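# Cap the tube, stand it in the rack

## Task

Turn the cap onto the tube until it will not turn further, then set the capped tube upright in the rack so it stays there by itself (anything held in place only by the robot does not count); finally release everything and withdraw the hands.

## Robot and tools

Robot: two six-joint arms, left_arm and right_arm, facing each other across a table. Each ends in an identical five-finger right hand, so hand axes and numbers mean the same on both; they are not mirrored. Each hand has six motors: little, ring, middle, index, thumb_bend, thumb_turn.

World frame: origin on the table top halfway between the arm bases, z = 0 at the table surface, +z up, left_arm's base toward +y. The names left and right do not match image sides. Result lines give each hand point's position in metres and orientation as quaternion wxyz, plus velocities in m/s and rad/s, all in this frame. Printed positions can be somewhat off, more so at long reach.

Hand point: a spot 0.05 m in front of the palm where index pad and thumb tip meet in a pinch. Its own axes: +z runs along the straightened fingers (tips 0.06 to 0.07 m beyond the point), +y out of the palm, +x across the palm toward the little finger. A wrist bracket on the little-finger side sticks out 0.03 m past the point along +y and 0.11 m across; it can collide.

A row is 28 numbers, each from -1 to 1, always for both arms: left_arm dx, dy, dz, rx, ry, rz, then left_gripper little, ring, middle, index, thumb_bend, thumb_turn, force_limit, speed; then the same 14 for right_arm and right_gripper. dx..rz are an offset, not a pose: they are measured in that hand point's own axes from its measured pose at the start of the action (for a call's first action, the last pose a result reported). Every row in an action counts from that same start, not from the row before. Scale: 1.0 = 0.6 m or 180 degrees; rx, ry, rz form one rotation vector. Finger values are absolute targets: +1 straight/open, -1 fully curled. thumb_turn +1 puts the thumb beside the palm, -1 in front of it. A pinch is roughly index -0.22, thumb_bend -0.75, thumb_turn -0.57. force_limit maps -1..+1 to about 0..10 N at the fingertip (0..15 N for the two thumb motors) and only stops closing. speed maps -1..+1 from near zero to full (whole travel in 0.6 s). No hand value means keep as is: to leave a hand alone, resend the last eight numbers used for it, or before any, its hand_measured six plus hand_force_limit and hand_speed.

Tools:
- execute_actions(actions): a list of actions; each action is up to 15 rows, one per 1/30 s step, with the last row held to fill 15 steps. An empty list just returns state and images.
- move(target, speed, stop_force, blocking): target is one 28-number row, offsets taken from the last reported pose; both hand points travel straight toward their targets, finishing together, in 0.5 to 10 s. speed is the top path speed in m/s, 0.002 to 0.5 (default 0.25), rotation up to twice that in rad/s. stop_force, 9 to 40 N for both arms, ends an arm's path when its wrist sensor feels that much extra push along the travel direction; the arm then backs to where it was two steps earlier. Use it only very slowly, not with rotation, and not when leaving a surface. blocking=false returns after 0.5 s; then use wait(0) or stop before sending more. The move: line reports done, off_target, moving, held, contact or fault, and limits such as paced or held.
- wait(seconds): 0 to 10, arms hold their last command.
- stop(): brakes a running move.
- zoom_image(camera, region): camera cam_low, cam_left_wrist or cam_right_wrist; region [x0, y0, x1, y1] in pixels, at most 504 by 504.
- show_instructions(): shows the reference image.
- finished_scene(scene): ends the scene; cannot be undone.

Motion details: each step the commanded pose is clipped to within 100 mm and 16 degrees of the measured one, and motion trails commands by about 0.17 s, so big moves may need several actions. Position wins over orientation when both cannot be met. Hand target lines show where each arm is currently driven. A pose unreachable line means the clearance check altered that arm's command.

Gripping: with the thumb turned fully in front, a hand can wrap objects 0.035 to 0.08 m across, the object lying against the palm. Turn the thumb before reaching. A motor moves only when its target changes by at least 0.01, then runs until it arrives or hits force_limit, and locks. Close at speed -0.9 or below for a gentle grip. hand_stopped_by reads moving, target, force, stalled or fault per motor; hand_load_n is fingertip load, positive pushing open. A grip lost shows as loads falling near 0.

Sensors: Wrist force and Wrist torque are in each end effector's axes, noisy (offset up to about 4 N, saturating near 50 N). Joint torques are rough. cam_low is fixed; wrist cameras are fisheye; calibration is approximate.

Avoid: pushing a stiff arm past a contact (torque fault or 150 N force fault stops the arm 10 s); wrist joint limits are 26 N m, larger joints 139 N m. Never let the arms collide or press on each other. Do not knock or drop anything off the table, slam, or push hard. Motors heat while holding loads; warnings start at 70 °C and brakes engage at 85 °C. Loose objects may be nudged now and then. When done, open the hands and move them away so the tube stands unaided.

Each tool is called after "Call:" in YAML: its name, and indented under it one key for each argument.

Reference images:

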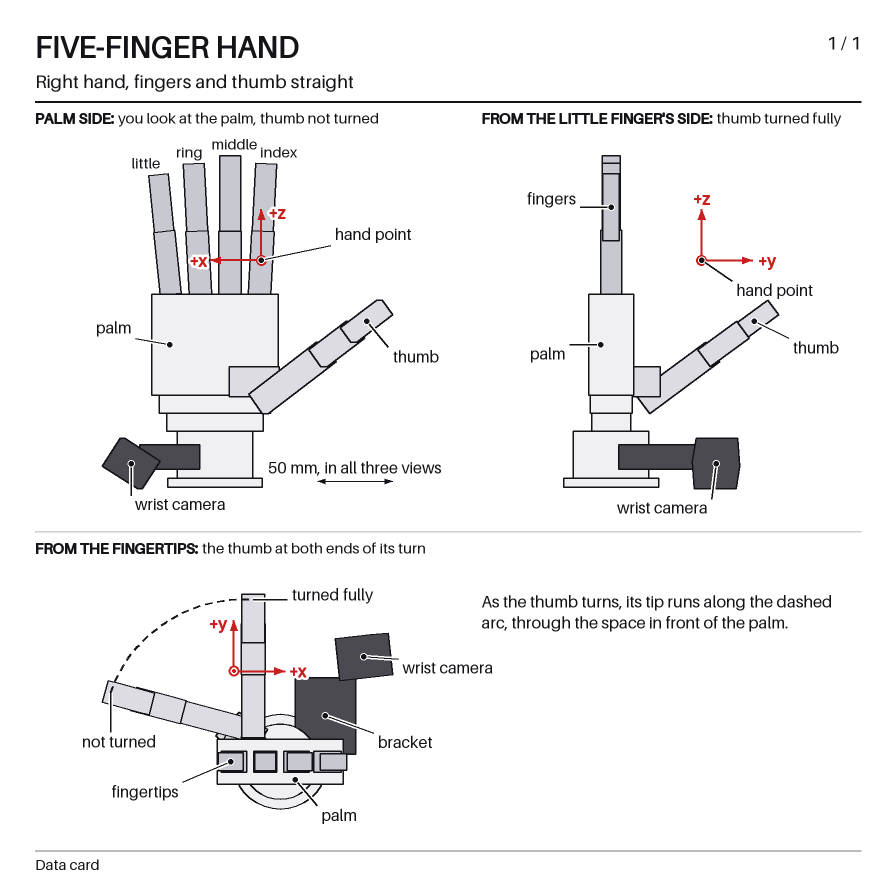

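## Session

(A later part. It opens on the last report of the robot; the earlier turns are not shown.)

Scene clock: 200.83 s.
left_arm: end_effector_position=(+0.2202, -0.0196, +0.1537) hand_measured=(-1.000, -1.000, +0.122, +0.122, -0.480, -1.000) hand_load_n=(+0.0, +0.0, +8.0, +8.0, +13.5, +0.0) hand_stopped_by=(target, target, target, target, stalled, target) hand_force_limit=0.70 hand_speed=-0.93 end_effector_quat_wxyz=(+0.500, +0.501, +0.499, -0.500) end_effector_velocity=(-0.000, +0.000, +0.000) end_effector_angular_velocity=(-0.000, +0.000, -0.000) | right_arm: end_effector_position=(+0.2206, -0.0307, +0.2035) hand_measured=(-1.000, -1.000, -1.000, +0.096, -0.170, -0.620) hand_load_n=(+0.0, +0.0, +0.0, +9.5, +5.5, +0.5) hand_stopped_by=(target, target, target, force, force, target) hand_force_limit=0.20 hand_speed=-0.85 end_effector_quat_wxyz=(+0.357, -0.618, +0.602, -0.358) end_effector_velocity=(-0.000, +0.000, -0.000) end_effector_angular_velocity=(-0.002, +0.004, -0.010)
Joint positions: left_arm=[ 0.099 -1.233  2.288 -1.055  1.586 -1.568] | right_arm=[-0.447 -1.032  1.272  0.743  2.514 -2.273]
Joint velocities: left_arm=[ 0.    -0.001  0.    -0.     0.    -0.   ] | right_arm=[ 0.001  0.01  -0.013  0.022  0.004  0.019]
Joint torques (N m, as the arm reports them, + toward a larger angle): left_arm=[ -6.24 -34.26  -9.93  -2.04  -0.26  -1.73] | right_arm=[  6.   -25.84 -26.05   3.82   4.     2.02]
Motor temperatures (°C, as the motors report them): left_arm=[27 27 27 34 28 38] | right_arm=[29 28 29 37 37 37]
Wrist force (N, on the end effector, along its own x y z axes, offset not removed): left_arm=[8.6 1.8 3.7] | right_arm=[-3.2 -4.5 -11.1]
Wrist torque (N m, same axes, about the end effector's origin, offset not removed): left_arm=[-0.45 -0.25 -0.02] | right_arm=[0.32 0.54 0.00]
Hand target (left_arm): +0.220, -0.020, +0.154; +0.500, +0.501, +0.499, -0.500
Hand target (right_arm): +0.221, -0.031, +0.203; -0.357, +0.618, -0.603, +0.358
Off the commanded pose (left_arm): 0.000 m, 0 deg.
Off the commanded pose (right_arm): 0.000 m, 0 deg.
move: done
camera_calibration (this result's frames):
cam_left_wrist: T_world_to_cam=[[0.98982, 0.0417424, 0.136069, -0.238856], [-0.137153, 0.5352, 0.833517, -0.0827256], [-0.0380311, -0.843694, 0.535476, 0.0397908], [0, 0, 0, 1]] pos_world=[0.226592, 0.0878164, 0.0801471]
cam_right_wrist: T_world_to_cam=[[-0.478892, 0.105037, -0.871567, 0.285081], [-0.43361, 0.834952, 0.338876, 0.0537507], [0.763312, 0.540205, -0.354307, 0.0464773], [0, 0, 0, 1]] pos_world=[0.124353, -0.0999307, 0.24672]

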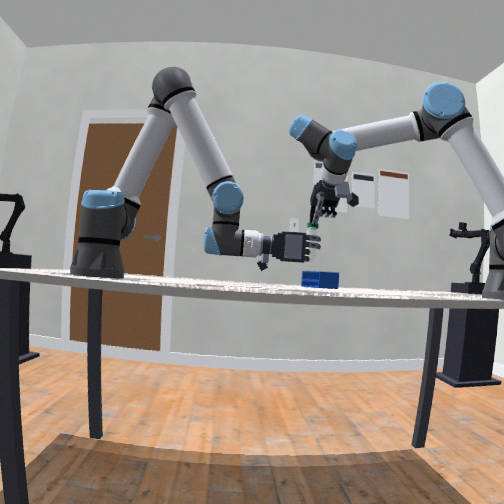

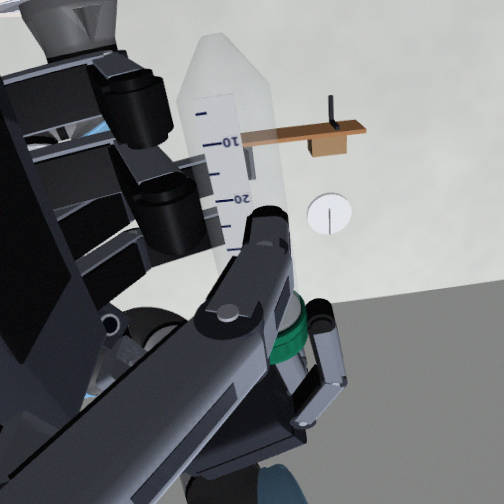

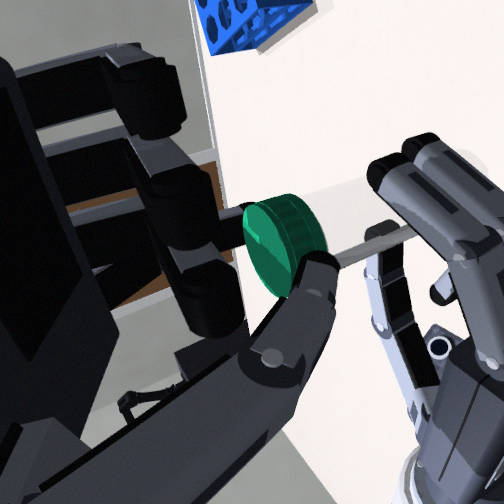

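Progress. Repeat.

Call:
execute_actions:
  actions:
    - [[0,0,0,0,0,0,-1,-1,0.12,0.12,-0.5,-1,0.7,-0.93,0,0,0,0,0,0,-1,-1,-1,0.45,0.1,-0.62,0.2,-0.3]]

Call:
move:
  target: [0,0,0,0,0,0,-1,-1,0.12,0.12,-0.5,-1,0.7,-0.93,-0.004,-0.0065,0.0088,0.009,-0.654,-0.366,-1,-1,-1,0.45,0.1,-0.62,0.2,-0.3]
  speed: 0.3

Call:
execute_actions:
  actions:
    - [[0,0,0,0,0,0,-1,-1,0.12,0.12,-0.5,-1,0.7,-0.93,0,0,0,0,0,0,-1,-1,-1,0.16,-0.15,-0.62,0.2,-0.5]]
    - [[0,0,0,0,0,0,-1,-1,0.12,0.12,-0.5,-1,0.7,-0.93,0,0,0,0,0,0,-1,-1,-1,0.0,-0.4,-0.62,0.4,-0.85]]
    - [[0,0,0,0,0,0,-1,-1,0.12,0.12,-0.5,-1,0.7,-0.93,0,0,0,0,0,0,-1,-1,-1,0.0,-0.4,-0.62,0.4,-0.85]]

Call:
move:
  target: [0,0,0,0,0,0,-1,-1,0.12,0.12,-0.5,-1,0.7,-0.93,-0.0047,0.0024,-0.0007,-0.003,0.218,0.122,-1,-1,-1,0.0,-0.4,-0.62,0.4,-0.85]
  speed: 0.2

Call:
move:
  target: [0,0,0,0,0,0,-1,-1,0.12,0.12,-0.5,-1,0.7,-0.93,-0.0093,0.0008,0.0006,-0.006,0.436,0.244,-1,-1,-1,0.0,-0.4,-0.62,0.4,-0.85]
  speed: 0.2

Call:
zoom_image:
  camera: "cam_low"
  region: [295,200,335,240]

Scene clock: 201.90 s.
left_arm: end_effector_position=(+0.2202, -0.0196, +0.1537) hand_measured=(-1.000, -1.000, +0.122, +0.122, -0.480, -1.000) hand_load_n=(+0.0, +0.0, +9.0, +8.0, +11.5, +0.0) hand_stopped_by=(target, target, target, target, stalled, target) hand_force_limit=0.70 hand_speed=-0.93 end_effector_quat_wxyz=(+0.500, +0.501, +0.499, -0.500) end_effector_velocity=(-0.000, +0.000, +0.001) end_effector_angular_velocity=(-0.002, +0.000, -0.000) | right_arm: end_effector_position=(+0.2206, -0.0307, +0.2034) hand_measured=(-1.000, -1.000, -1.000, +0.450, +0.100, -0.620) hand_load_n=(+0.0, +0.0, +0.0, +0.0, +0.0, +0.0) hand_stopped_by=(target, target, target, moving, moving, target) hand_force_limit=0.20 hand_speed=-0.30 end_effector_quat_wxyz=(+0.357, -0.618, +0.602, -0.358) end_effector_velocity=(-0.000, -0.000, +0.000) end_effector_angular_velocity=(+0.000, +0.001, +0.001)
Joint positions: left_arm=[ 0.099 -1.233  2.288 -1.055  1.586 -1.568] | right_arm=[-0.447 -1.032  1.272  0.743  2.514 -2.273]
Joint velocities: left_arm=[-0.    -0.002  0.     0.     0.    -0.001] | right_arm=[-0.    -0.001  0.     0.001 -0.002 -0.   ]
Joint torques (N m, as the arm reports them, + toward a larger angle): left_arm=[ -7.5  -34.62 -11.05  -2.09  -0.26  -1.64] | right_arm=[ -8.63 -49.1   -6.77  -0.25  -1.44  -2.4 ]
Motor temperatures (°C, as the motors report them): left_arm=[27 27 27 34 28 38] | right_arm=[29 28 29 37 37 37]
Wrist force (N, on the end effector, along its own x y z axes, offset not removed): left_arm=[1.1 -0.3 1.5] | right_arm=[0.1 0.0 -1.7]
Wrist torque (N m, same axes, about the end effector's origin, offset not removed): left_arm=[-0.34 -0.36 -0.01] | right_arm=[0.31 -0.01 -0.15]
Hand target (left_arm): +0.220, -0.020, +0.154; +0.500, +0.501, +0.499, -0.500
Hand target (right_arm): +0.221, -0.031, +0.203; -0.357, +0.618, -0.602, +0.358
Off the commanded pose (left_arm): 0.000 m, 0 deg.
Off the commanded pose (right_arm): 0.000 m, 0 deg.
camera_calibration (this result's frames):
cam_left_wrist: T_world_to_cam=[[0.98982, 0.0417424, 0.136069, -0.238856], [-0.137153, 0.5352, 0.833517, -0.0827256], [-0.0380313, -0.843694, 0.535476, 0.0397907], [0, 0, 0, 1]] pos_world=[0.226592, 0.0878163, 0.0801472]
cam_right_wrist: T_world_to_cam=[[-0.478916, 0.104989, -0.87156, 0.285047], [-0.433596, 0.834975, 0.338839, 0.0537568], [0.763305, 0.54018, -0.35436, 0.046478], [0, 0, 0, 1]] pos_world=[0.124346, -0.0999189, 0.246691]

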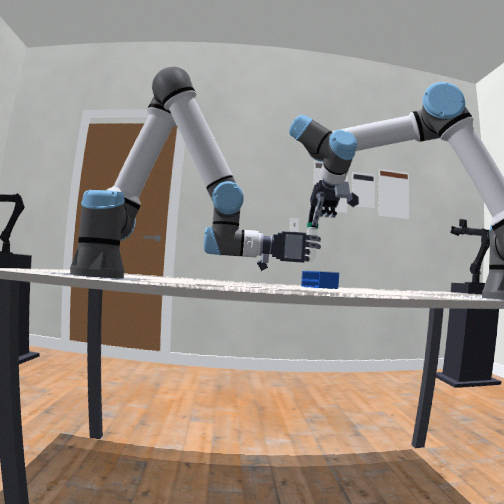

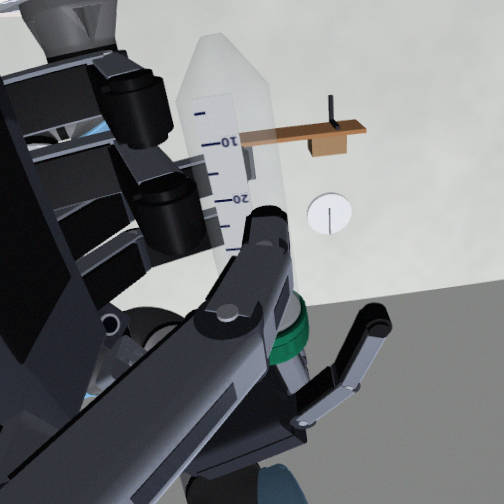

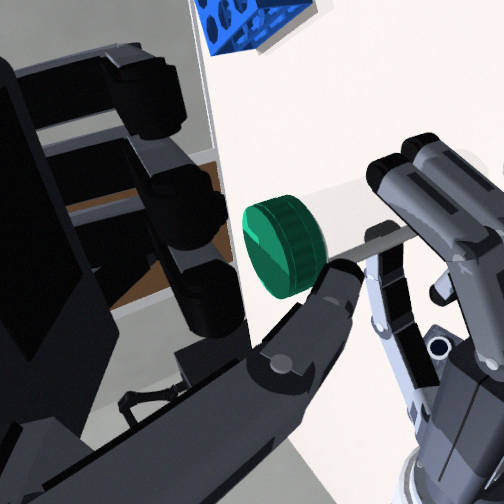

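Scene clock: 206.53 s.
left_arm: end_effector_position=(+0.2202, -0.0196, +0.1537) hand_measured=(-1.000, -1.000, +0.122, +0.122, -0.480, -1.000) hand_load_n=(+0.0, +0.0, +9.0, +8.0, +11.5, +0.0) hand_stopped_by=(target, target, target, target, stalled, target) hand_force_limit=0.70 hand_speed=-0.93 end_effector_quat_wxyz=(+0.500, +0.501, +0.499, -0.500) end_effector_velocity=(+0.000, +0.000, -0.000) end_effector_angular_velocity=(+0.000, +0.000, +0.000) | right_arm: end_effector_position=(+0.2272, -0.0282, +0.2040) hand_measured=(-1.000, -1.000, -1.000, +0.450, +0.100, -0.620) hand_load_n=(+0.0, +0.0, +0.0, +0.0, +0.0, +0.0) hand_stopped_by=(target, target, target, target, target, target) hand_force_limit=0.20 hand_speed=-0.30 end_effector_quat_wxyz=(-0.468, +0.793, +0.340, -0.192) end_effector_velocity=(+0.000, -0.000, +0.000) end_effector_angular_velocity=(-0.002, +0.002, +0.012)
Joint positions: left_arm=[ 0.099 -1.233  2.288 -1.055  1.586 -1.568] | right_arm=[-1.035 -0.74   0.998  1.623  0.538 -5.087]
Joint velocities: left_arm=[ 0.001 -0.     0.     0.     0.    -0.   ] | right_arm=[ 0.001  0.007 -0.008  0.021  0.004 -0.02 ]
Joint torques (N m, as the arm reports them, + toward a larger angle): left_arm=[ -7.37 -32.91 -10.21  -1.84  -0.39  -1.6 ] | right_arm=[  8.59 -39.85 -28.48   4.39   1.41  -2.46]
Motor temperatures (°C, as the motors report them): left_arm=[27 27 27 34 28 38] | right_arm=[29 28 29 37 37 37]
Wrist force (N, on the end effector, along its own x y z axes, offset not removed): left_arm=[1.5 -1.8 1.3] | right_arm=[2.3 -1.8 -0.7]
Wrist torque (N m, same axes, about the end effector's origin, offset not removed): left_arm=[-0.54 -0.44 -0.02] | right_arm=[-0.13 -0.26 -0.23]
Hand target (left_arm): +0.220, -0.020, +0.154; +0.500, +0.501, +0.499, -0.500
Hand target (right_arm): +0.227, -0.028, +0.204; -0.468, +0.793, +0.340, -0.192
Off the commanded pose (left_arm): 0.000 m, 0 deg.
Off the commanded pose (right_arm): 0.000 m, 0 deg.
move: done
camera_calibration (this result's frames):
cam_left_wrist: T_world_to_cam=[[0.98982, 0.0417423, 0.136069, -0.238856], [-0.137153, 0.5352, 0.833517, -0.0827256], [-0.0380313, -0.843693, 0.535476, 0.0397907], [0, 0, 0, 1]] pos_world=[0.226592, 0.0878163, 0.0801472]
cam_right_wrist: T_world_to_cam=[[0.263594, -0.412101, -0.872176, 0.105316], [-0.286655, -0.896772, 0.337088, -0.027575], [-0.921058, 0.161159, -0.354515, 0.412337], [0, 0, 0, 1]] pos_world=[0.344121, -0.0477792, 0.247329]

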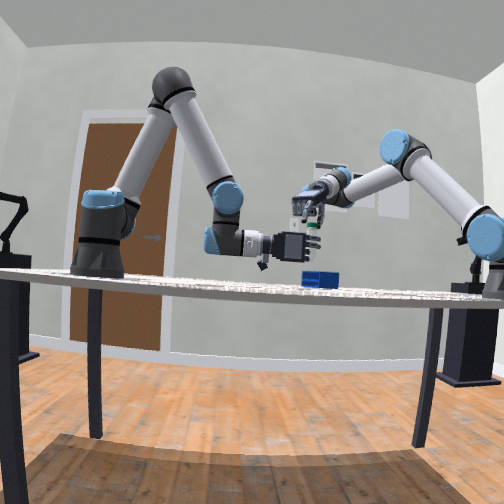

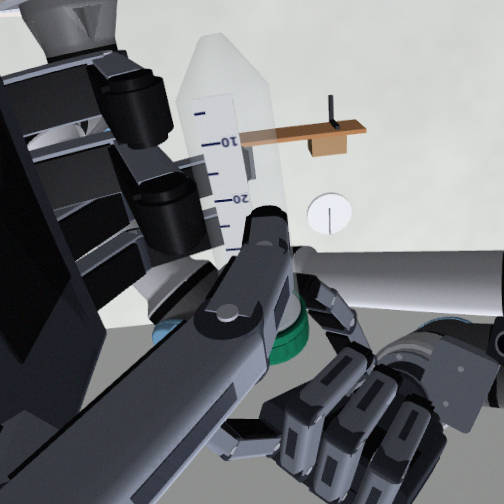

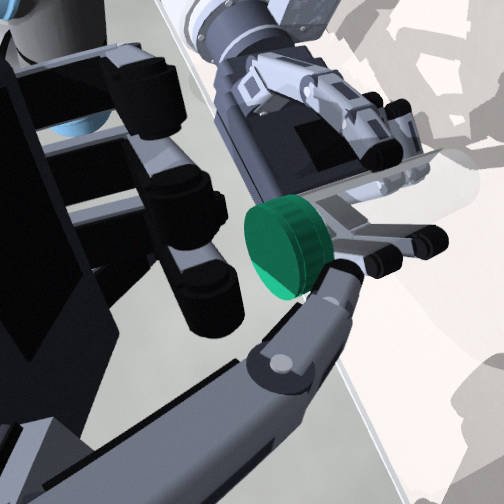

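Scene clock: 208.03 s.
left_arm: end_effector_position=(+0.2202, -0.0196, +0.1537) hand_measured=(-1.000, -1.000, +0.122, +0.122, -0.480, -1.000) hand_load_n=(+0.0, +0.0, +10.0, +6.5, +11.5, -1.5) hand_stopped_by=(target, target, target, target, stalled, target) hand_force_limit=0.70 hand_speed=-0.93 end_effector_quat_wxyz=(+0.500, +0.501, +0.499, -0.500) end_effector_velocity=(+0.000, +0.000, -0.000) end_effector_angular_velocity=(+0.001, -0.001, -0.000) | right_arm: end_effector_position=(+0.2272, -0.0282, +0.2040) hand_measured=(-1.000, -1.000, -1.000, +0.096, -0.184, -0.620) hand_load_n=(+0.0, +0.0, +0.0, +8.5, +10.0, +0.5) hand_stopped_by=(target, target, target, force, force, target) hand_force_limit=0.40 hand_speed=-0.85 end_effector_quat_wxyz=(-0.468, +0.793, +0.340, -0.192) end_effector_velocity=(-0.000, +0.000, -0.000) end_effector_angular_velocity=(+0.000, -0.000, +0.001)
Joint positions: left_arm=[ 0.099 -1.233  2.288 -1.055  1.586 -1.568] | right_arm=[-1.035 -0.74   0.998  1.623  0.538 -5.087]
Joint velocities: left_arm=[ 0.     0.001  0.    -0.     0.     0.001] | right_arm=[ 0.     0.    -0.     0.     0.    -0.001]
Joint torques (N m, as the arm reports them, + toward a larger angle): left_arm=[ -7.68 -34.44  -9.82  -2.03  -0.34  -1.5 ] | right_arm=[ -0.17 -54.28  -9.22   1.09  -2.     1.83]
Motor temperatures (°C, as the motors report them): left_arm=[27 27 27 34 28 38] | right_arm=[29 28 29 37 37 37]
Wrist force (N, on the end effector, along its own x y z axes, offset not removed): left_arm=[0.0 -2.0 0.3] | right_arm=[1.6 -0.4 -2.0]
Wrist torque (N m, same axes, about the end effector's origin, offset not removed): left_arm=[-0.75 -0.53 0.01] | right_arm=[-0.12 -0.08 0.42]
Hand target (left_arm): +0.220, -0.020, +0.154; +0.500, +0.501, +0.499, -0.500
Hand target (right_arm): +0.227, -0.028, +0.204; -0.468, +0.793, +0.340, -0.192
Off the commanded pose (left_arm): 0.000 m, 0 deg.
Off the commanded pose (right_arm): 0.000 m, 0 deg.
camera_calibration (this result's frames):
cam_left_wrist: T_world_to_cam=[[0.98982, 0.0417424, 0.136069, -0.238856], [-0.137153, 0.5352, 0.833517, -0.0827256], [-0.0380313, -0.843693, 0.535476, 0.0397907], [0, 0, 0, 1]] pos_world=[0.226592, 0.0878163, 0.0801472]
cam_right_wrist: T_world_to_cam=[[0.263612, -0.412168, -0.872139, 0.10526], [-0.28659, -0.896759, 0.337179, -0.0275924], [-0.921073, 0.161062, -0.35452, 0.412311], [0, 0, 0, 1]] pos_world=[0.344113, -0.0477667, 0.247277]

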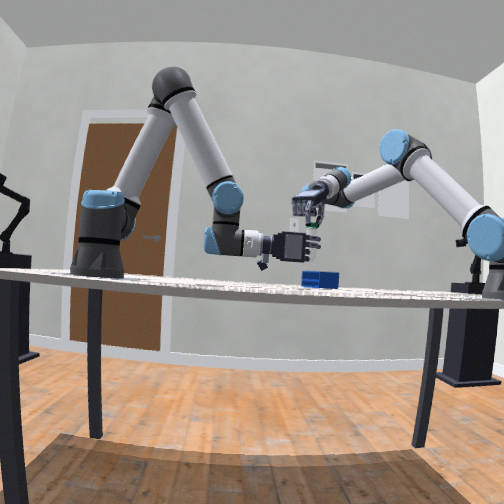

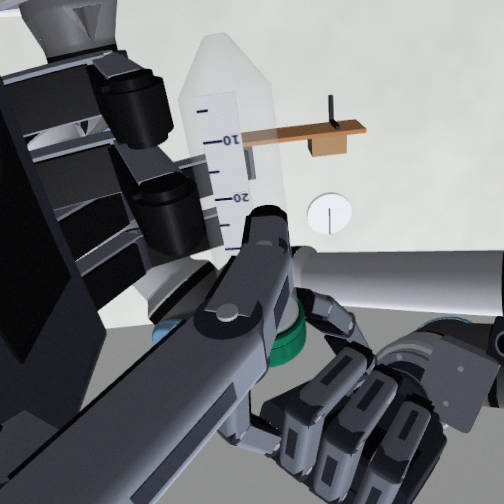

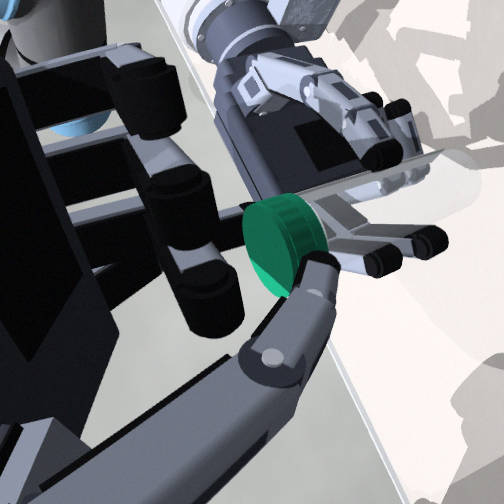

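Scene clock: 210.53 s.
left_arm: end_effector_position=(+0.2202, -0.0196, +0.1537) hand_measured=(-1.000, -1.000, +0.122, +0.122, -0.480, -1.000) hand_load_n=(+0.0, +0.0, +9.5, +6.0, +12.5, -1.5) hand_stopped_by=(target, target, target, target, stalled, target) hand_force_limit=0.70 hand_speed=-0.93 end_effector_quat_wxyz=(+0.500, +0.501, +0.499, -0.500) end_effector_velocity=(-0.000, -0.000, -0.000) end_effector_angular_velocity=(+0.001, -0.000, -0.001) | right_arm: end_effector_position=(+0.2261, -0.0310, +0.2032) hand_measured=(-1.000, -1.000, -1.000, +0.096, -0.184, -0.620) hand_load_n=(+0.0, +0.0, +0.0, +9.0, +8.5, +0.5) hand_stopped_by=(target, target, target, force, force, target) hand_force_limit=0.40 hand_speed=-0.85 end_effector_quat_wxyz=(-0.506, +0.862, +0.011, +0.001) end_effector_velocity=(-0.000, -0.000, -0.000) end_effector_angular_velocity=(+0.001, -0.001, -0.010)
Joint positions: left_arm=[ 0.099 -1.233  2.288 -1.055  1.586 -1.568] | right_arm=[-1.021 -1.222  1.511  0.479  0.778 -3.76 ]
Joint velocities: left_arm=[-0.001  0.     0.     0.     0.     0.   ] | right_arm=[ 0.002 -0.007  0.008 -0.012  0.009  0.012]
Joint torques (N m, as the arm reports them, + toward a larger angle): left_arm=[ -7.08 -28.17 -10.56   0.09  -0.23  -1.73] | right_arm=[  8.31 -41.15  -8.44  -1.46   2.63   2.09]
Motor temperatures (°C, as the motors report them): left_arm=[27 27 27 34 28 38] | right_arm=[29 28 29 37 37 37]
Wrist force (N, on the end effector, along its own x y z axes, offset not removed): left_arm=[3.4 1.1 1.2] | right_arm=[-0.3 0.1 1.2]
Wrist torque (N m, same axes, about the end effector's origin, offset not removed): left_arm=[-0.51 -0.58 0.00] | right_arm=[0.25 -0.24 0.04]
Hand target (left_arm): +0.220, -0.020, +0.154; +0.500, +0.501, +0.499, -0.500
Hand target (right_arm): +0.226, -0.031, +0.203; -0.506, +0.862, +0.010, +0.002
Off the commanded pose (left_arm): 0.000 m, 0 deg.
Off the commanded pose (right_arm): 0.000 m, 0 deg.
move: done
camera_calibration (this result's frames):
cam_left_wrist: T_world_to_cam=[[0.98982, 0.0417418, 0.136069, -0.238857], [-0.137153, 0.535197, 0.833519, -0.0827283], [-0.0380312, -0.843696, 0.535473, 0.0397907], [0, 0, 0, 1]] pos_world=[0.226592, 0.0878174, 0.0801499]
cam_right_wrist: T_world_to_cam=[[-0.104571, -0.477794, -0.872226, 0.184967], [-0.835795, -0.433099, 0.337449, 0.108429], [-0.538992, 0.764289, -0.354048, 0.343682], [0, 0, 0, 1]] pos_world=[0.295208, -0.127336, 0.246424]

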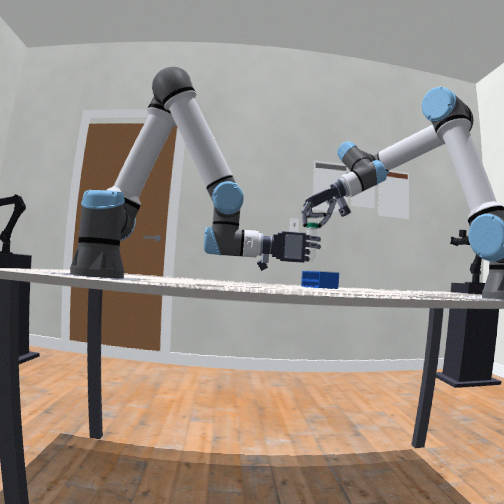

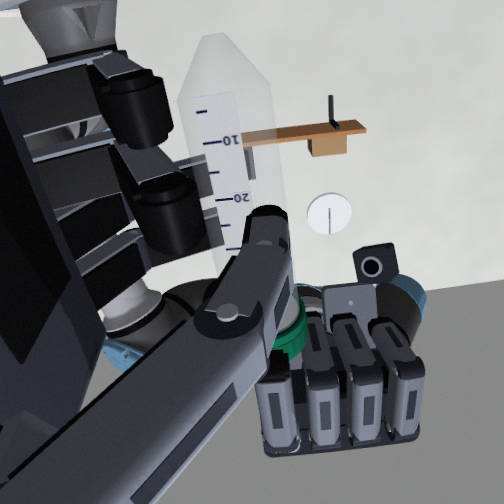

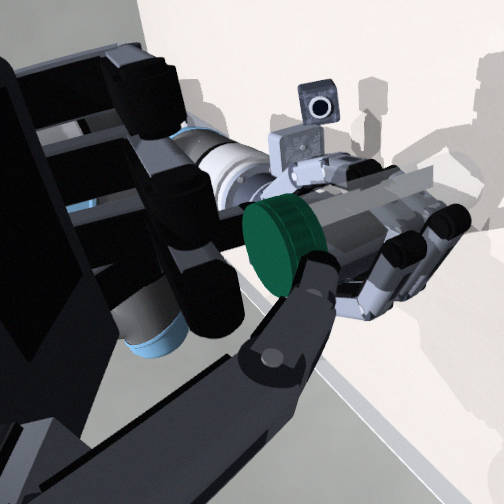

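Scene clock: 215.03 s.
left_arm: end_effector_position=(+0.2202, -0.0196, +0.1537) hand_measured=(-1.000, -1.000, +0.122, +0.122, -0.480, -1.000) hand_load_n=(+0.0, +0.0, +8.0, +9.0, +13.5, +1.5) hand_stopped_by=(target, target, target, target, stalled, target) hand_force_limit=0.70 hand_speed=-0.93 end_effector_quat_wxyz=(+0.500, +0.501, +0.499, -0.500) end_effector_velocity=(-0.000, -0.000, +0.000) end_effector_angular_velocity=(-0.000, -0.000, -0.000) | right_arm: end_effector_position=(+0.2203, -0.0309, +0.2025) hand_measured=(-1.000, -1.000, -1.000, +0.096, -0.184, -0.620) hand_load_n=(+0.0, +0.0, +0.0, +10.0, +7.0, +1.5) hand_stopped_by=(target, target, target, force, force, target) hand_force_limit=0.40 hand_speed=-0.85 end_effector_quat_wxyz=(+0.358, -0.618, +0.602, -0.358) end_effector_velocity=(-0.000, -0.000, +0.000) end_effector_angular_velocity=(-0.003, +0.003, -0.011)
Joint positions: left_arm=[ 0.099 -1.233  2.288 -1.055  1.586 -1.568] | right_arm=[-0.447 -1.033  1.276  0.738  2.514 -2.274]
Joint velocities: left_arm=[-0.  0. -0. -0.  0.  0.] | right_arm=[ 0.001  0.009 -0.012  0.023  0.005  0.02 ]
Joint torques (N m, as the arm reports them, + toward a larger angle): left_arm=[ -7.07 -29.4  -10.77  -1.13  -0.27  -1.61] | right_arm=[  6.35 -28.27 -27.05   4.14   4.5    1.96]
Motor temperatures (°C, as the motors report them): left_arm=[27 27 27 34 28 38] | right_arm=[29 28 29 37 37 37]
Wrist force (N, on the end effector, along its own x y z axes, offset not removed): left_arm=[5.9 1.9 7.2] | right_arm=[-7.4 -1.3 -6.8]
Wrist torque (N m, same axes, about the end effector's origin, offset not removed): left_arm=[-0.49 -0.19 -0.04] | right_arm=[0.26 0.59 -0.08]
Hand target (left_arm): +0.220, -0.020, +0.154; +0.500, +0.501, +0.499, -0.500
Hand target (right_arm): +0.220, -0.031, +0.202; -0.357, +0.618, -0.602, +0.358
Off the commanded pose (left_arm): 0.000 m, 0 deg.
Off the commanded pose (right_arm): 0.000 m, 0 deg.
move: done
camera_calibration (this result's frames):
cam_left_wrist: T_world_to_cam=[[0.98982, 0.0417388, 0.13607, -0.238856], [-0.137153, 0.535177, 0.833531, -0.0827266], [-0.0380309, -0.843708, 0.535453, 0.0397979], [0, 0, 0, 1]] pos_world=[0.226592, 0.0878208, 0.0801465]
cam_right_wrist: T_world_to_cam=[[-0.478474, 0.104698, -0.871837, 0.284125], [-0.434817, 0.834344, 0.338828, 0.0543826], [0.762887, 0.54121, -0.353688, 0.0464689], [0, 0, 0, 1]] pos_world=[0.124143, -0.100271, 0.24572]

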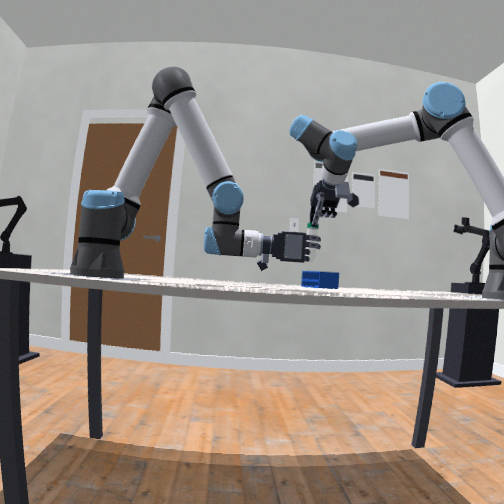

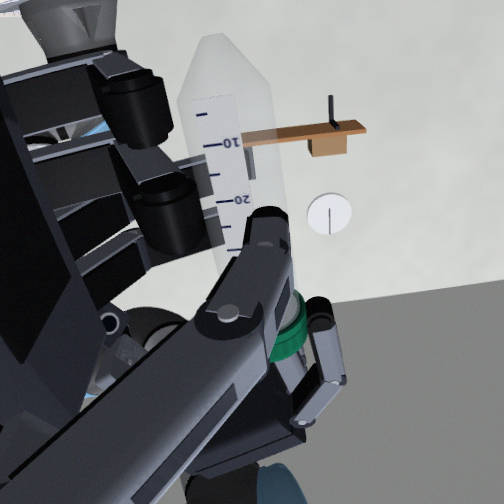

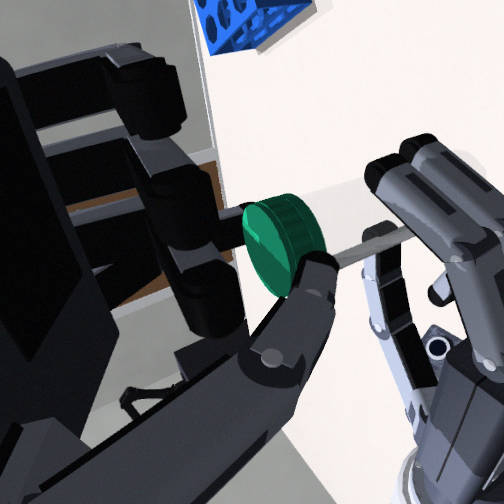

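Region (295, 200, 335, 240) of cam_low's 504x504 image, scaled by 12.600, with more detail than that image has.

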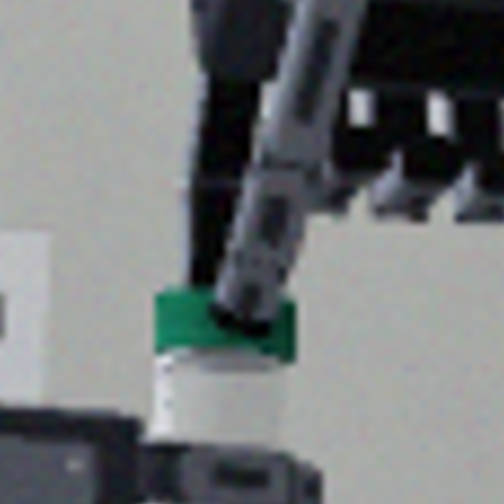

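Again, checking midway.

Call:
execute_actions:
  actions:
    - [[0,0,0,0,0,0,-1,-1,0.12,0.12,-0.5,-1,0.7,-0.93,0,0,0,0,0,0,-1,-1,-1,0.45,0.1,-0.62,0.2,-0.3]]

Call:
move:
  target: [0,0,0,0,0,0,-1,-1,0.12,0.12,-0.5,-1,0.7,-0.93,-0.004,-0.007,0.0095,0.009,-0.654,-0.366,-1,-1,-1,0.45,0.1,-0.62,0.2,-0.3]
  speed: 0.3

Call:
execute_actions:
  actions:
    - [[0,0,0,0,0,0,-1,-1,0.12,0.12,-0.5,-1,0.7,-0.93,0,0,0,0,0,0,-1,-1,-1,0.16,-0.15,-0.62,0.2,-0.5]]
    - [[0,0,0,0,0,0,-1,-1,0.12,0.12,-0.5,-1,0.7,-0.93,0,0,0,0,0,0,-1,-1,-1,0.0,-0.4,-0.62,0.4,-0.85]]
    - [[0,0,0,0,0,0,-1,-1,0.12,0.12,-0.5,-1,0.7,-0.93,0,0,0,0,0,0,-1,-1,-1,0.0,-0.4,-0.62,0.4,-0.85]]

Call:
move:
  target: [0,0,0,0,0,0,-1,-1,0.12,0.12,-0.5,-1,0.7,-0.93,-0.0047,0.0024,-0.0003,-0.003,0.218,0.122,-1,-1,-1,0.0,-0.4,-0.62,0.4,-0.85]
  speed: 0.2

Call:
zoom_image:
  camera: "cam_low"
  region: [295,200,335,240]

Scene clock: 215.93 s.
left_arm: end_effector_position=(+0.2202, -0.0196, +0.1537) hand_measured=(-1.000, -1.000, +0.122, +0.122, -0.480, -1.000) hand_load_n=(+0.0, +0.0, +9.0, +8.0, +11.5, +0.0) hand_stopped_by=(target, target, target, target, stalled, target) hand_force_limit=0.70 hand_speed=-0.93 end_effector_quat_wxyz=(+0.500, +0.501, +0.499, -0.500) end_effector_velocity=(-0.000, -0.000, +0.001) end_effector_angular_velocity=(-0.001, +0.001, -0.000) | right_arm: end_effector_position=(+0.2203, -0.0309, +0.2025) hand_measured=(-1.000, -1.000, -1.000, +0.450, +0.098, -0.620) hand_load_n=(+0.0, +0.0, +0.0, +0.0, +0.0, +0.0) hand_stopped_by=(target, target, target, moving, moving, target) hand_force_limit=0.20 hand_speed=-0.30 end_effector_quat_wxyz=(+0.358, -0.618, +0.602, -0.358) end_effector_velocity=(+0.000, -0.000, +0.000) end_effector_angular_velocity=(-0.001, +0.000, +0.001)
Joint positions: left_arm=[ 0.099 -1.233  2.288 -1.055  1.586 -1.568] | right_arm=[-0.447 -1.033  1.276  0.739  2.514 -2.274]
Joint velocities: left_arm=[-0.    -0.001 -0.    -0.     0.    -0.001] | right_arm=[-0.    -0.001  0.    -0.    -0.001 -0.003]
Joint torques (N m, as the arm reports them, + toward a larger angle): left_arm=[ -6.92 -29.19 -10.12  -2.36  -0.2   -1.69] | right_arm=[ -9.04 -48.94  -7.51  -0.23  -1.58  -2.28]
Motor temperatures (°C, as the motors report them): left_arm=[27 27 27 34 28 38] | right_arm=[29 28 29 37 37 37]
Wrist force (N, on the end effector, along its own x y z axes, offset not removed): left_arm=[2.1 -0.3 2.2] | right_arm=[1.6 -3.3 -3.0]
Wrist torque (N m, same axes, about the end effector's origin, offset not removed): left_arm=[-0.40 -0.61 0.06] | right_arm=[-0.11 -0.02 0.12]
Hand target (left_arm): +0.220, -0.020, +0.154; +0.500, +0.501, +0.499, -0.500
Hand target (right_arm): +0.220, -0.031, +0.203; -0.358, +0.618, -0.602, +0.358
Off the commanded pose (left_arm): 0.000 m, 0 deg.
Off the commanded pose (right_arm): 0.000 m, 0 deg.
camera_calibration (this result's frames):
cam_left_wrist: T_world_to_cam=[[0.98982, 0.0417387, 0.13607, -0.238856], [-0.137153, 0.535177, 0.833532, -0.0827266], [-0.038031, -0.843708, 0.535453, 0.039798], [0, 0, 0, 1]] pos_world=[0.226592, 0.0878208, 0.0801464]
cam_right_wrist: T_world_to_cam=[[-0.478497, 0.104652, -0.871831, 0.284093], [-0.434804, 0.834365, 0.338793, 0.0543877], [0.76288, 0.541187, -0.353738, 0.0464699], [0, 0, 0, 1]] pos_world=[0.124135, -0.100259, 0.245693]

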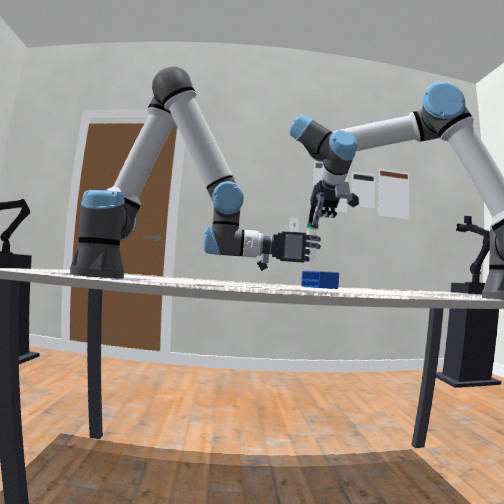

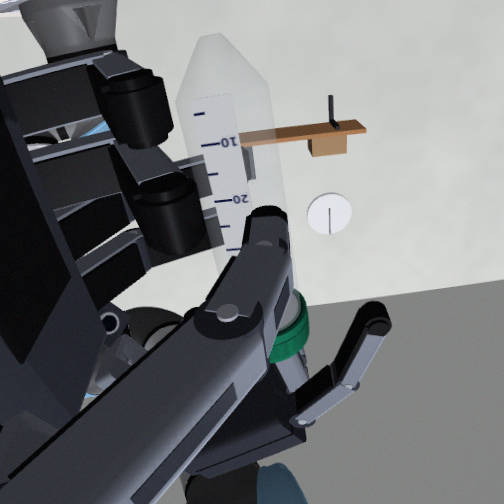

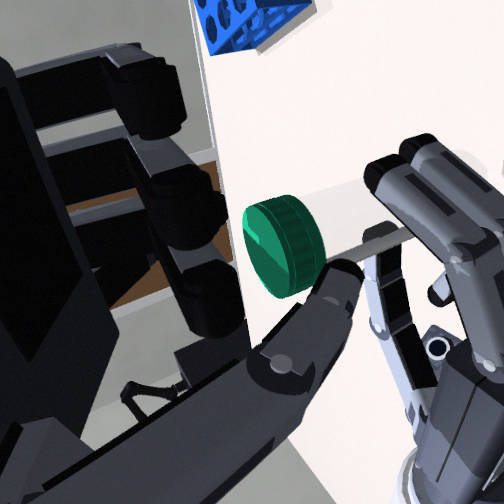

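Scene clock: 220.57 s.
left_arm: end_effector_position=(+0.2202, -0.0196, +0.1537) hand_measured=(-1.000, -1.000, +0.122, +0.122, -0.480, -1.000) hand_load_n=(+0.0, +0.0, +9.0, +8.0, +11.5, +0.0) hand_stopped_by=(target, target, target, target, stalled, target) hand_force_limit=0.70 hand_speed=-0.93 end_effector_quat_wxyz=(+0.500, +0.501, +0.499, -0.500) end_effector_velocity=(-0.000, -0.000, +0.001) end_effector_angular_velocity=(-0.001, +0.000, -0.001) | right_arm: end_effector_position=(+0.2274, -0.0284, +0.2032) hand_measured=(-1.000, -1.000, -1.000, +0.450, +0.100, -0.620) hand_load_n=(+0.0, +0.0, +0.0, +0.0, +0.0, +0.0) hand_stopped_by=(target, target, target, target, target, target) hand_force_limit=0.20 hand_speed=-0.30 end_effector_quat_wxyz=(-0.468, +0.793, +0.340, -0.192) end_effector_velocity=(-0.000, -0.001, +0.001) end_effector_angular_velocity=(-0.003, +0.003, +0.011)
Joint positions: left_arm=[ 0.099 -1.233  2.288 -1.055  1.586 -1.568] | right_arm=[-1.035 -0.739  0.999  1.623  0.539 -5.09 ]
Joint velocities: left_arm=[-0.001 -0.001 -0.     0.     0.001 -0.   ] | right_arm=[ 0.001  0.006 -0.007  0.022  0.004 -0.019]
Joint torques (N m, as the arm reports them, + toward a larger angle): left_arm=[ -5.83 -28.51  -9.49  -2.22  -0.25  -1.61] | right_arm=[  8.3  -39.42 -29.13   4.46   1.61  -2.32]
Motor temperatures (°C, as the motors report them): left_arm=[27 27 27 34 28 38] | right_arm=[29 28 29 37 37 37]
Wrist force (N, on the end effector, along its own x y z axes, offset not removed): left_arm=[1.7 -1.6 1.4] | right_arm=[2.6 -2.2 -2.5]
Wrist torque (N m, same axes, about the end effector's origin, offset not removed): left_arm=[-0.64 -0.46 -0.01] | right_arm=[0.04 -0.12 0.23]
Hand target (left_arm): +0.220, -0.020, +0.154; +0.500, +0.501, +0.499, -0.500
Hand target (right_arm): +0.227, -0.028, +0.203; -0.468, +0.793, +0.341, -0.192
Off the commanded pose (left_arm): 0.000 m, 0 deg.
Off the commanded pose (right_arm): 0.000 m, 0 deg.
move: done
camera_calibration (this result's frames):
cam_left_wrist: T_world_to_cam=[[0.98982, 0.0417388, 0.13607, -0.238856], [-0.137153, 0.535177, 0.833531, -0.0827266], [-0.038031, -0.843708, 0.535454, 0.0397978], [0, 0, 0, 1]] pos_world=[0.226592, 0.0878207, 0.0801465]
cam_right_wrist: T_world_to_cam=[[0.264633, -0.411553, -0.87212, 0.104191], [-0.285792, -0.897204, 0.336671, -0.0275156], [-0.921028, 0.160151, -0.355048, 0.412361], [0, 0, 0, 1]] pos_world=[0.34436, -0.0478469, 0.246539]

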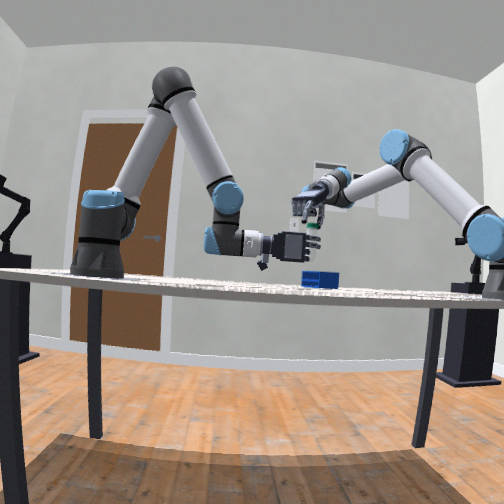

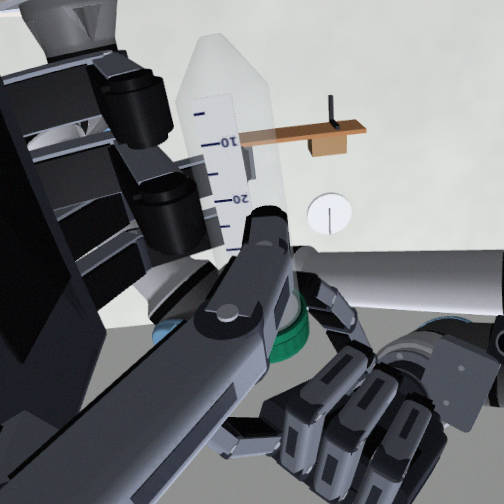

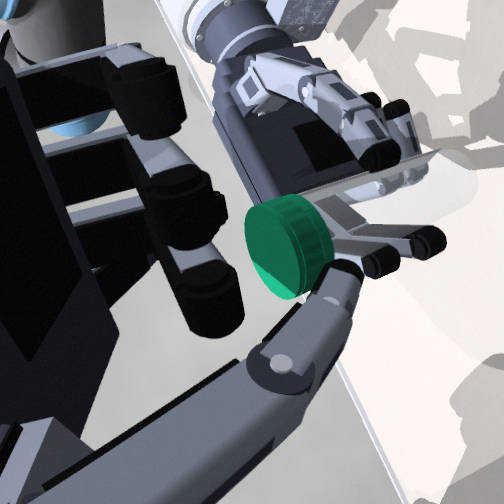

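Scene clock: 222.07 s.
left_arm: end_effector_position=(+0.2202, -0.0196, +0.1537) hand_measured=(-1.000, -1.000, +0.122, +0.122, -0.480, -1.000) hand_load_n=(+0.0, +0.0, +9.5, +7.0, +11.5, -1.0) hand_stopped_by=(target, target, target, target, stalled, target) hand_force_limit=0.70 hand_speed=-0.93 end_effector_quat_wxyz=(+0.500, +0.501, +0.499, -0.500) end_effector_velocity=(-0.000, -0.000, +0.000) end_effector_angular_velocity=(-0.001, -0.000, -0.000) | right_arm: end_effector_position=(+0.2274, -0.0284, +0.2031) hand_measured=(-1.000, -1.000, -1.000, +0.096, -0.188, -0.620) hand_load_n=(+0.0, +0.0, +0.0, +9.5, +10.0, -0.5) hand_stopped_by=(target, target, target, force, force, target) hand_force_limit=0.40 hand_speed=-0.85 end_effector_quat_wxyz=(-0.468, +0.793, +0.340, -0.192) end_effector_velocity=(+0.000, +0.000, +0.000) end_effector_angular_velocity=(-0.000, +0.001, -0.001)
Joint positions: left_arm=[ 0.099 -1.233  2.288 -1.055  1.586 -1.568] | right_arm=[-1.035 -0.739  0.999  1.623  0.539 -5.09 ]
Joint velocities: left_arm=[-0. -0. -0.  0. -0.  0.] | right_arm=[-0.     0.    -0.    -0.    -0.001  0.001]
Joint torques (N m, as the arm reports them, + toward a larger angle): left_arm=[ -5.93 -28.2  -10.36  -2.24  -0.23  -1.39] | right_arm=[ -0.18 -54.8  -10.26   1.56  -2.51   1.96]
Motor temperatures (°C, as the motors report them): left_arm=[27 27 27 34 28 38] | right_arm=[29 28 29 37 37 37]
Wrist force (N, on the end effector, along its own x y z axes, offset not removed): left_arm=[-0.7 -2.1 -0.9] | right_arm=[-2.4 1.1 0.3]
Wrist torque (N m, same axes, about the end effector's origin, offset not removed): left_arm=[-0.56 -0.60 0.01] | right_arm=[-0.18 0.50 -0.04]
Hand target (left_arm): +0.220, -0.020, +0.154; +0.500, +0.501, +0.499, -0.500
Hand target (right_arm): +0.227, -0.028, +0.203; -0.468, +0.793, +0.340, -0.192
Off the commanded pose (left_arm): 0.000 m, 0 deg.
Off the commanded pose (right_arm): 0.000 m, 0 deg.
camera_calibration (this result's frames):
cam_left_wrist: T_world_to_cam=[[0.98982, 0.0417388, 0.13607, -0.238856], [-0.137153, 0.535177, 0.833531, -0.0827266], [-0.038031, -0.843708, 0.535453, 0.0397979], [0, 0, 0, 1]] pos_world=[0.226592, 0.0878208, 0.0801464]
cam_right_wrist: T_world_to_cam=[[0.264664, -0.411619, -0.872079, 0.104124], [-0.285728, -0.897192, 0.336758, -0.0275296], [-0.921039, 0.16005, -0.355066, 0.412337], [0, 0, 0, 1]] pos_world=[0.344354, -0.0478343, 0.246482]

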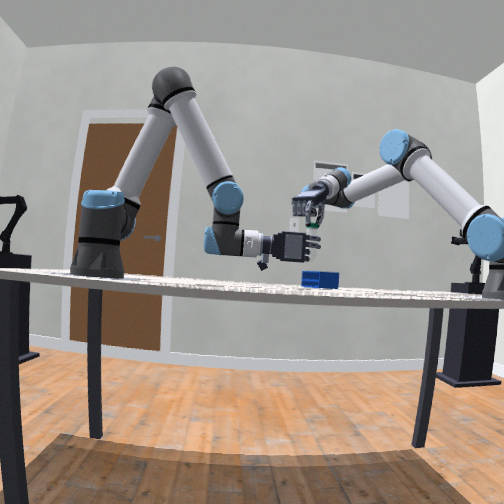

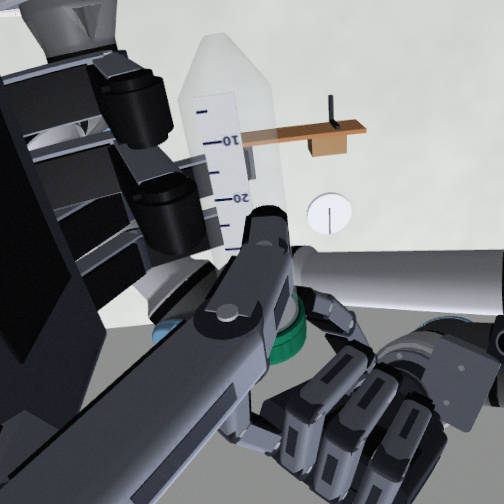

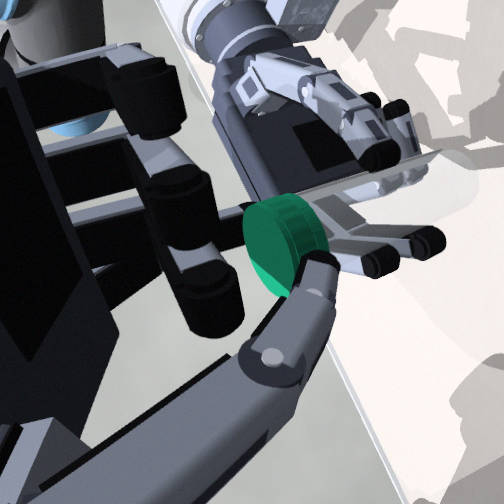

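Scene clock: 224.57 s.
left_arm: end_effector_position=(+0.2202, -0.0196, +0.1537) hand_measured=(-1.000, -1.000, +0.122, +0.120, -0.478, -1.000) hand_load_n=(+0.0, +0.0, +7.5, +2.5, +10.0, -1.0) hand_stopped_by=(target, target, target, target, stalled, target) hand_force_limit=0.70 hand_speed=-0.93 end_effector_quat_wxyz=(+0.500, +0.501, +0.499, -0.500) end_effector_velocity=(+0.000, -0.000, +0.001) end_effector_angular_velocity=(-0.001, +0.000, +0.000) | right_arm: end_effector_position=(+0.2262, -0.0310, +0.2022) hand_measured=(-1.000, -1.000, -1.000, +0.098, -0.188, -0.620) hand_load_n=(+0.0, +0.0, +0.0, +11.5, +6.0, -2.5) hand_stopped_by=(target, target, target, force, force, target) hand_force_limit=0.40 hand_speed=-0.85 end_effector_quat_wxyz=(-0.506, +0.862, +0.012, +0.001) end_effector_velocity=(-0.000, -0.000, +0.000) end_effector_angular_velocity=(+0.002, -0.003, -0.010)
Joint positions: left_arm=[ 0.099 -1.233  2.288 -1.055  1.586 -1.568] | right_arm=[-1.022 -1.221  1.513  0.478  0.777 -3.762]
Joint velocities: left_arm=[ 0.    -0.001 -0.    -0.    -0.    -0.   ] | right_arm=[ 0.002 -0.008  0.009 -0.013  0.009  0.012]
Joint torques (N m, as the arm reports them, + toward a larger angle): left_arm=[ -6.13 -29.01  -9.61  -2.21  -0.17  -1.72] | right_arm=[  9.04 -36.63  -5.46  -1.2    2.78   2.11]
Motor temperatures (°C, as the motors report them): left_arm=[27 27 27 34 28 38] | right_arm=[29 28 29 37 37 37]
Wrist force (N, on the end effector, along its own x y z axes, offset not removed): left_arm=[8.4 -1.1 -1.7] | right_arm=[-1.5 -4.6 -5.6]
Wrist torque (N m, same axes, about the end effector's origin, offset not removed): left_arm=[-0.31 -0.29 -0.04] | right_arm=[0.18 0.36 0.10]
Hand target (left_arm): +0.220, -0.020, +0.154; +0.500, +0.501, +0.499, -0.500
Hand target (right_arm): +0.226, -0.031, +0.202; -0.506, +0.862, +0.011, +0.002
Off the commanded pose (left_arm): 0.000 m, 0 deg.
Off the commanded pose (right_arm): 0.000 m, 0 deg.
move: done
camera_calibration (this result's frames):
cam_left_wrist: T_world_to_cam=[[0.98982, 0.0417349, 0.136071, -0.238855], [-0.137152, 0.535154, 0.833547, -0.0827246], [-0.0380307, -0.843723, 0.53543, 0.0398066], [0, 0, 0, 1]] pos_world=[0.226592, 0.0878247, 0.0801424]
cam_right_wrist: T_world_to_cam=[[-0.103437, -0.477686, -0.87242, 0.183883], [-0.835485, -0.4342, 0.3368, 0.108847], [-0.53969, 0.763732, -0.354187, 0.343594], [0, 0, 0, 1]] pos_world=[0.295395, -0.127314, 0.24546]

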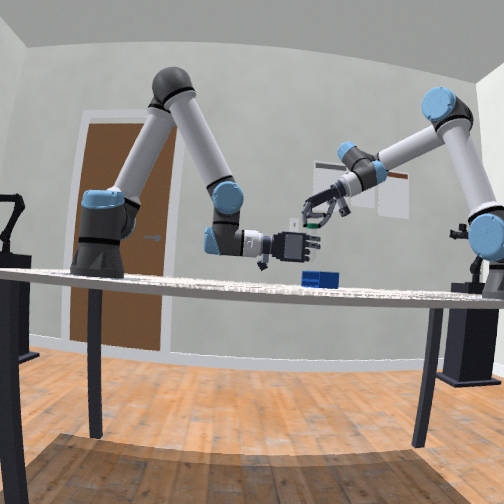

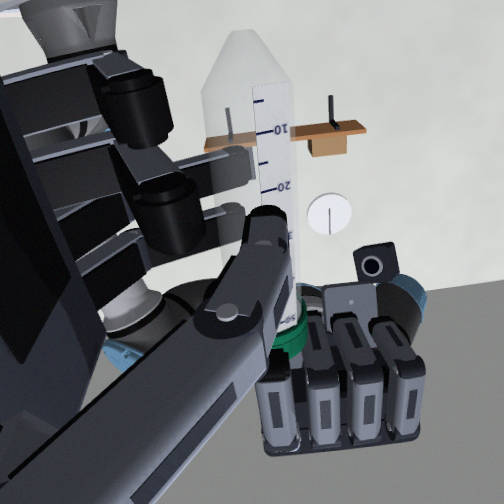

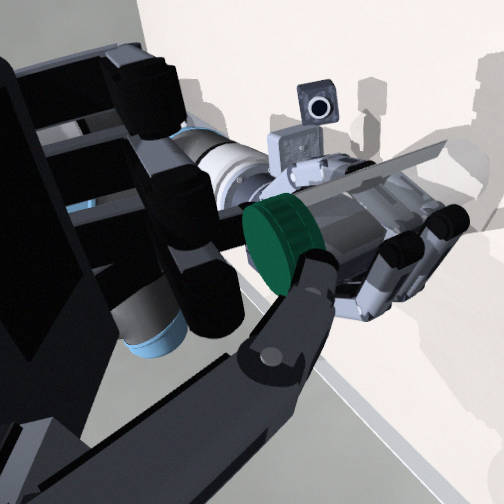

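Region (295, 200, 335, 240) of cam_low's 504x504 image, scaled by 12.600, with more detail than that image has.

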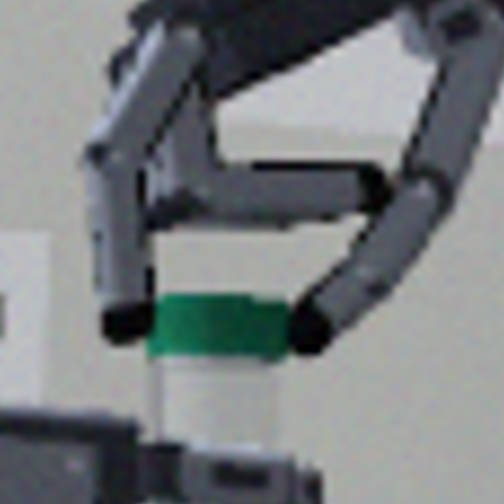

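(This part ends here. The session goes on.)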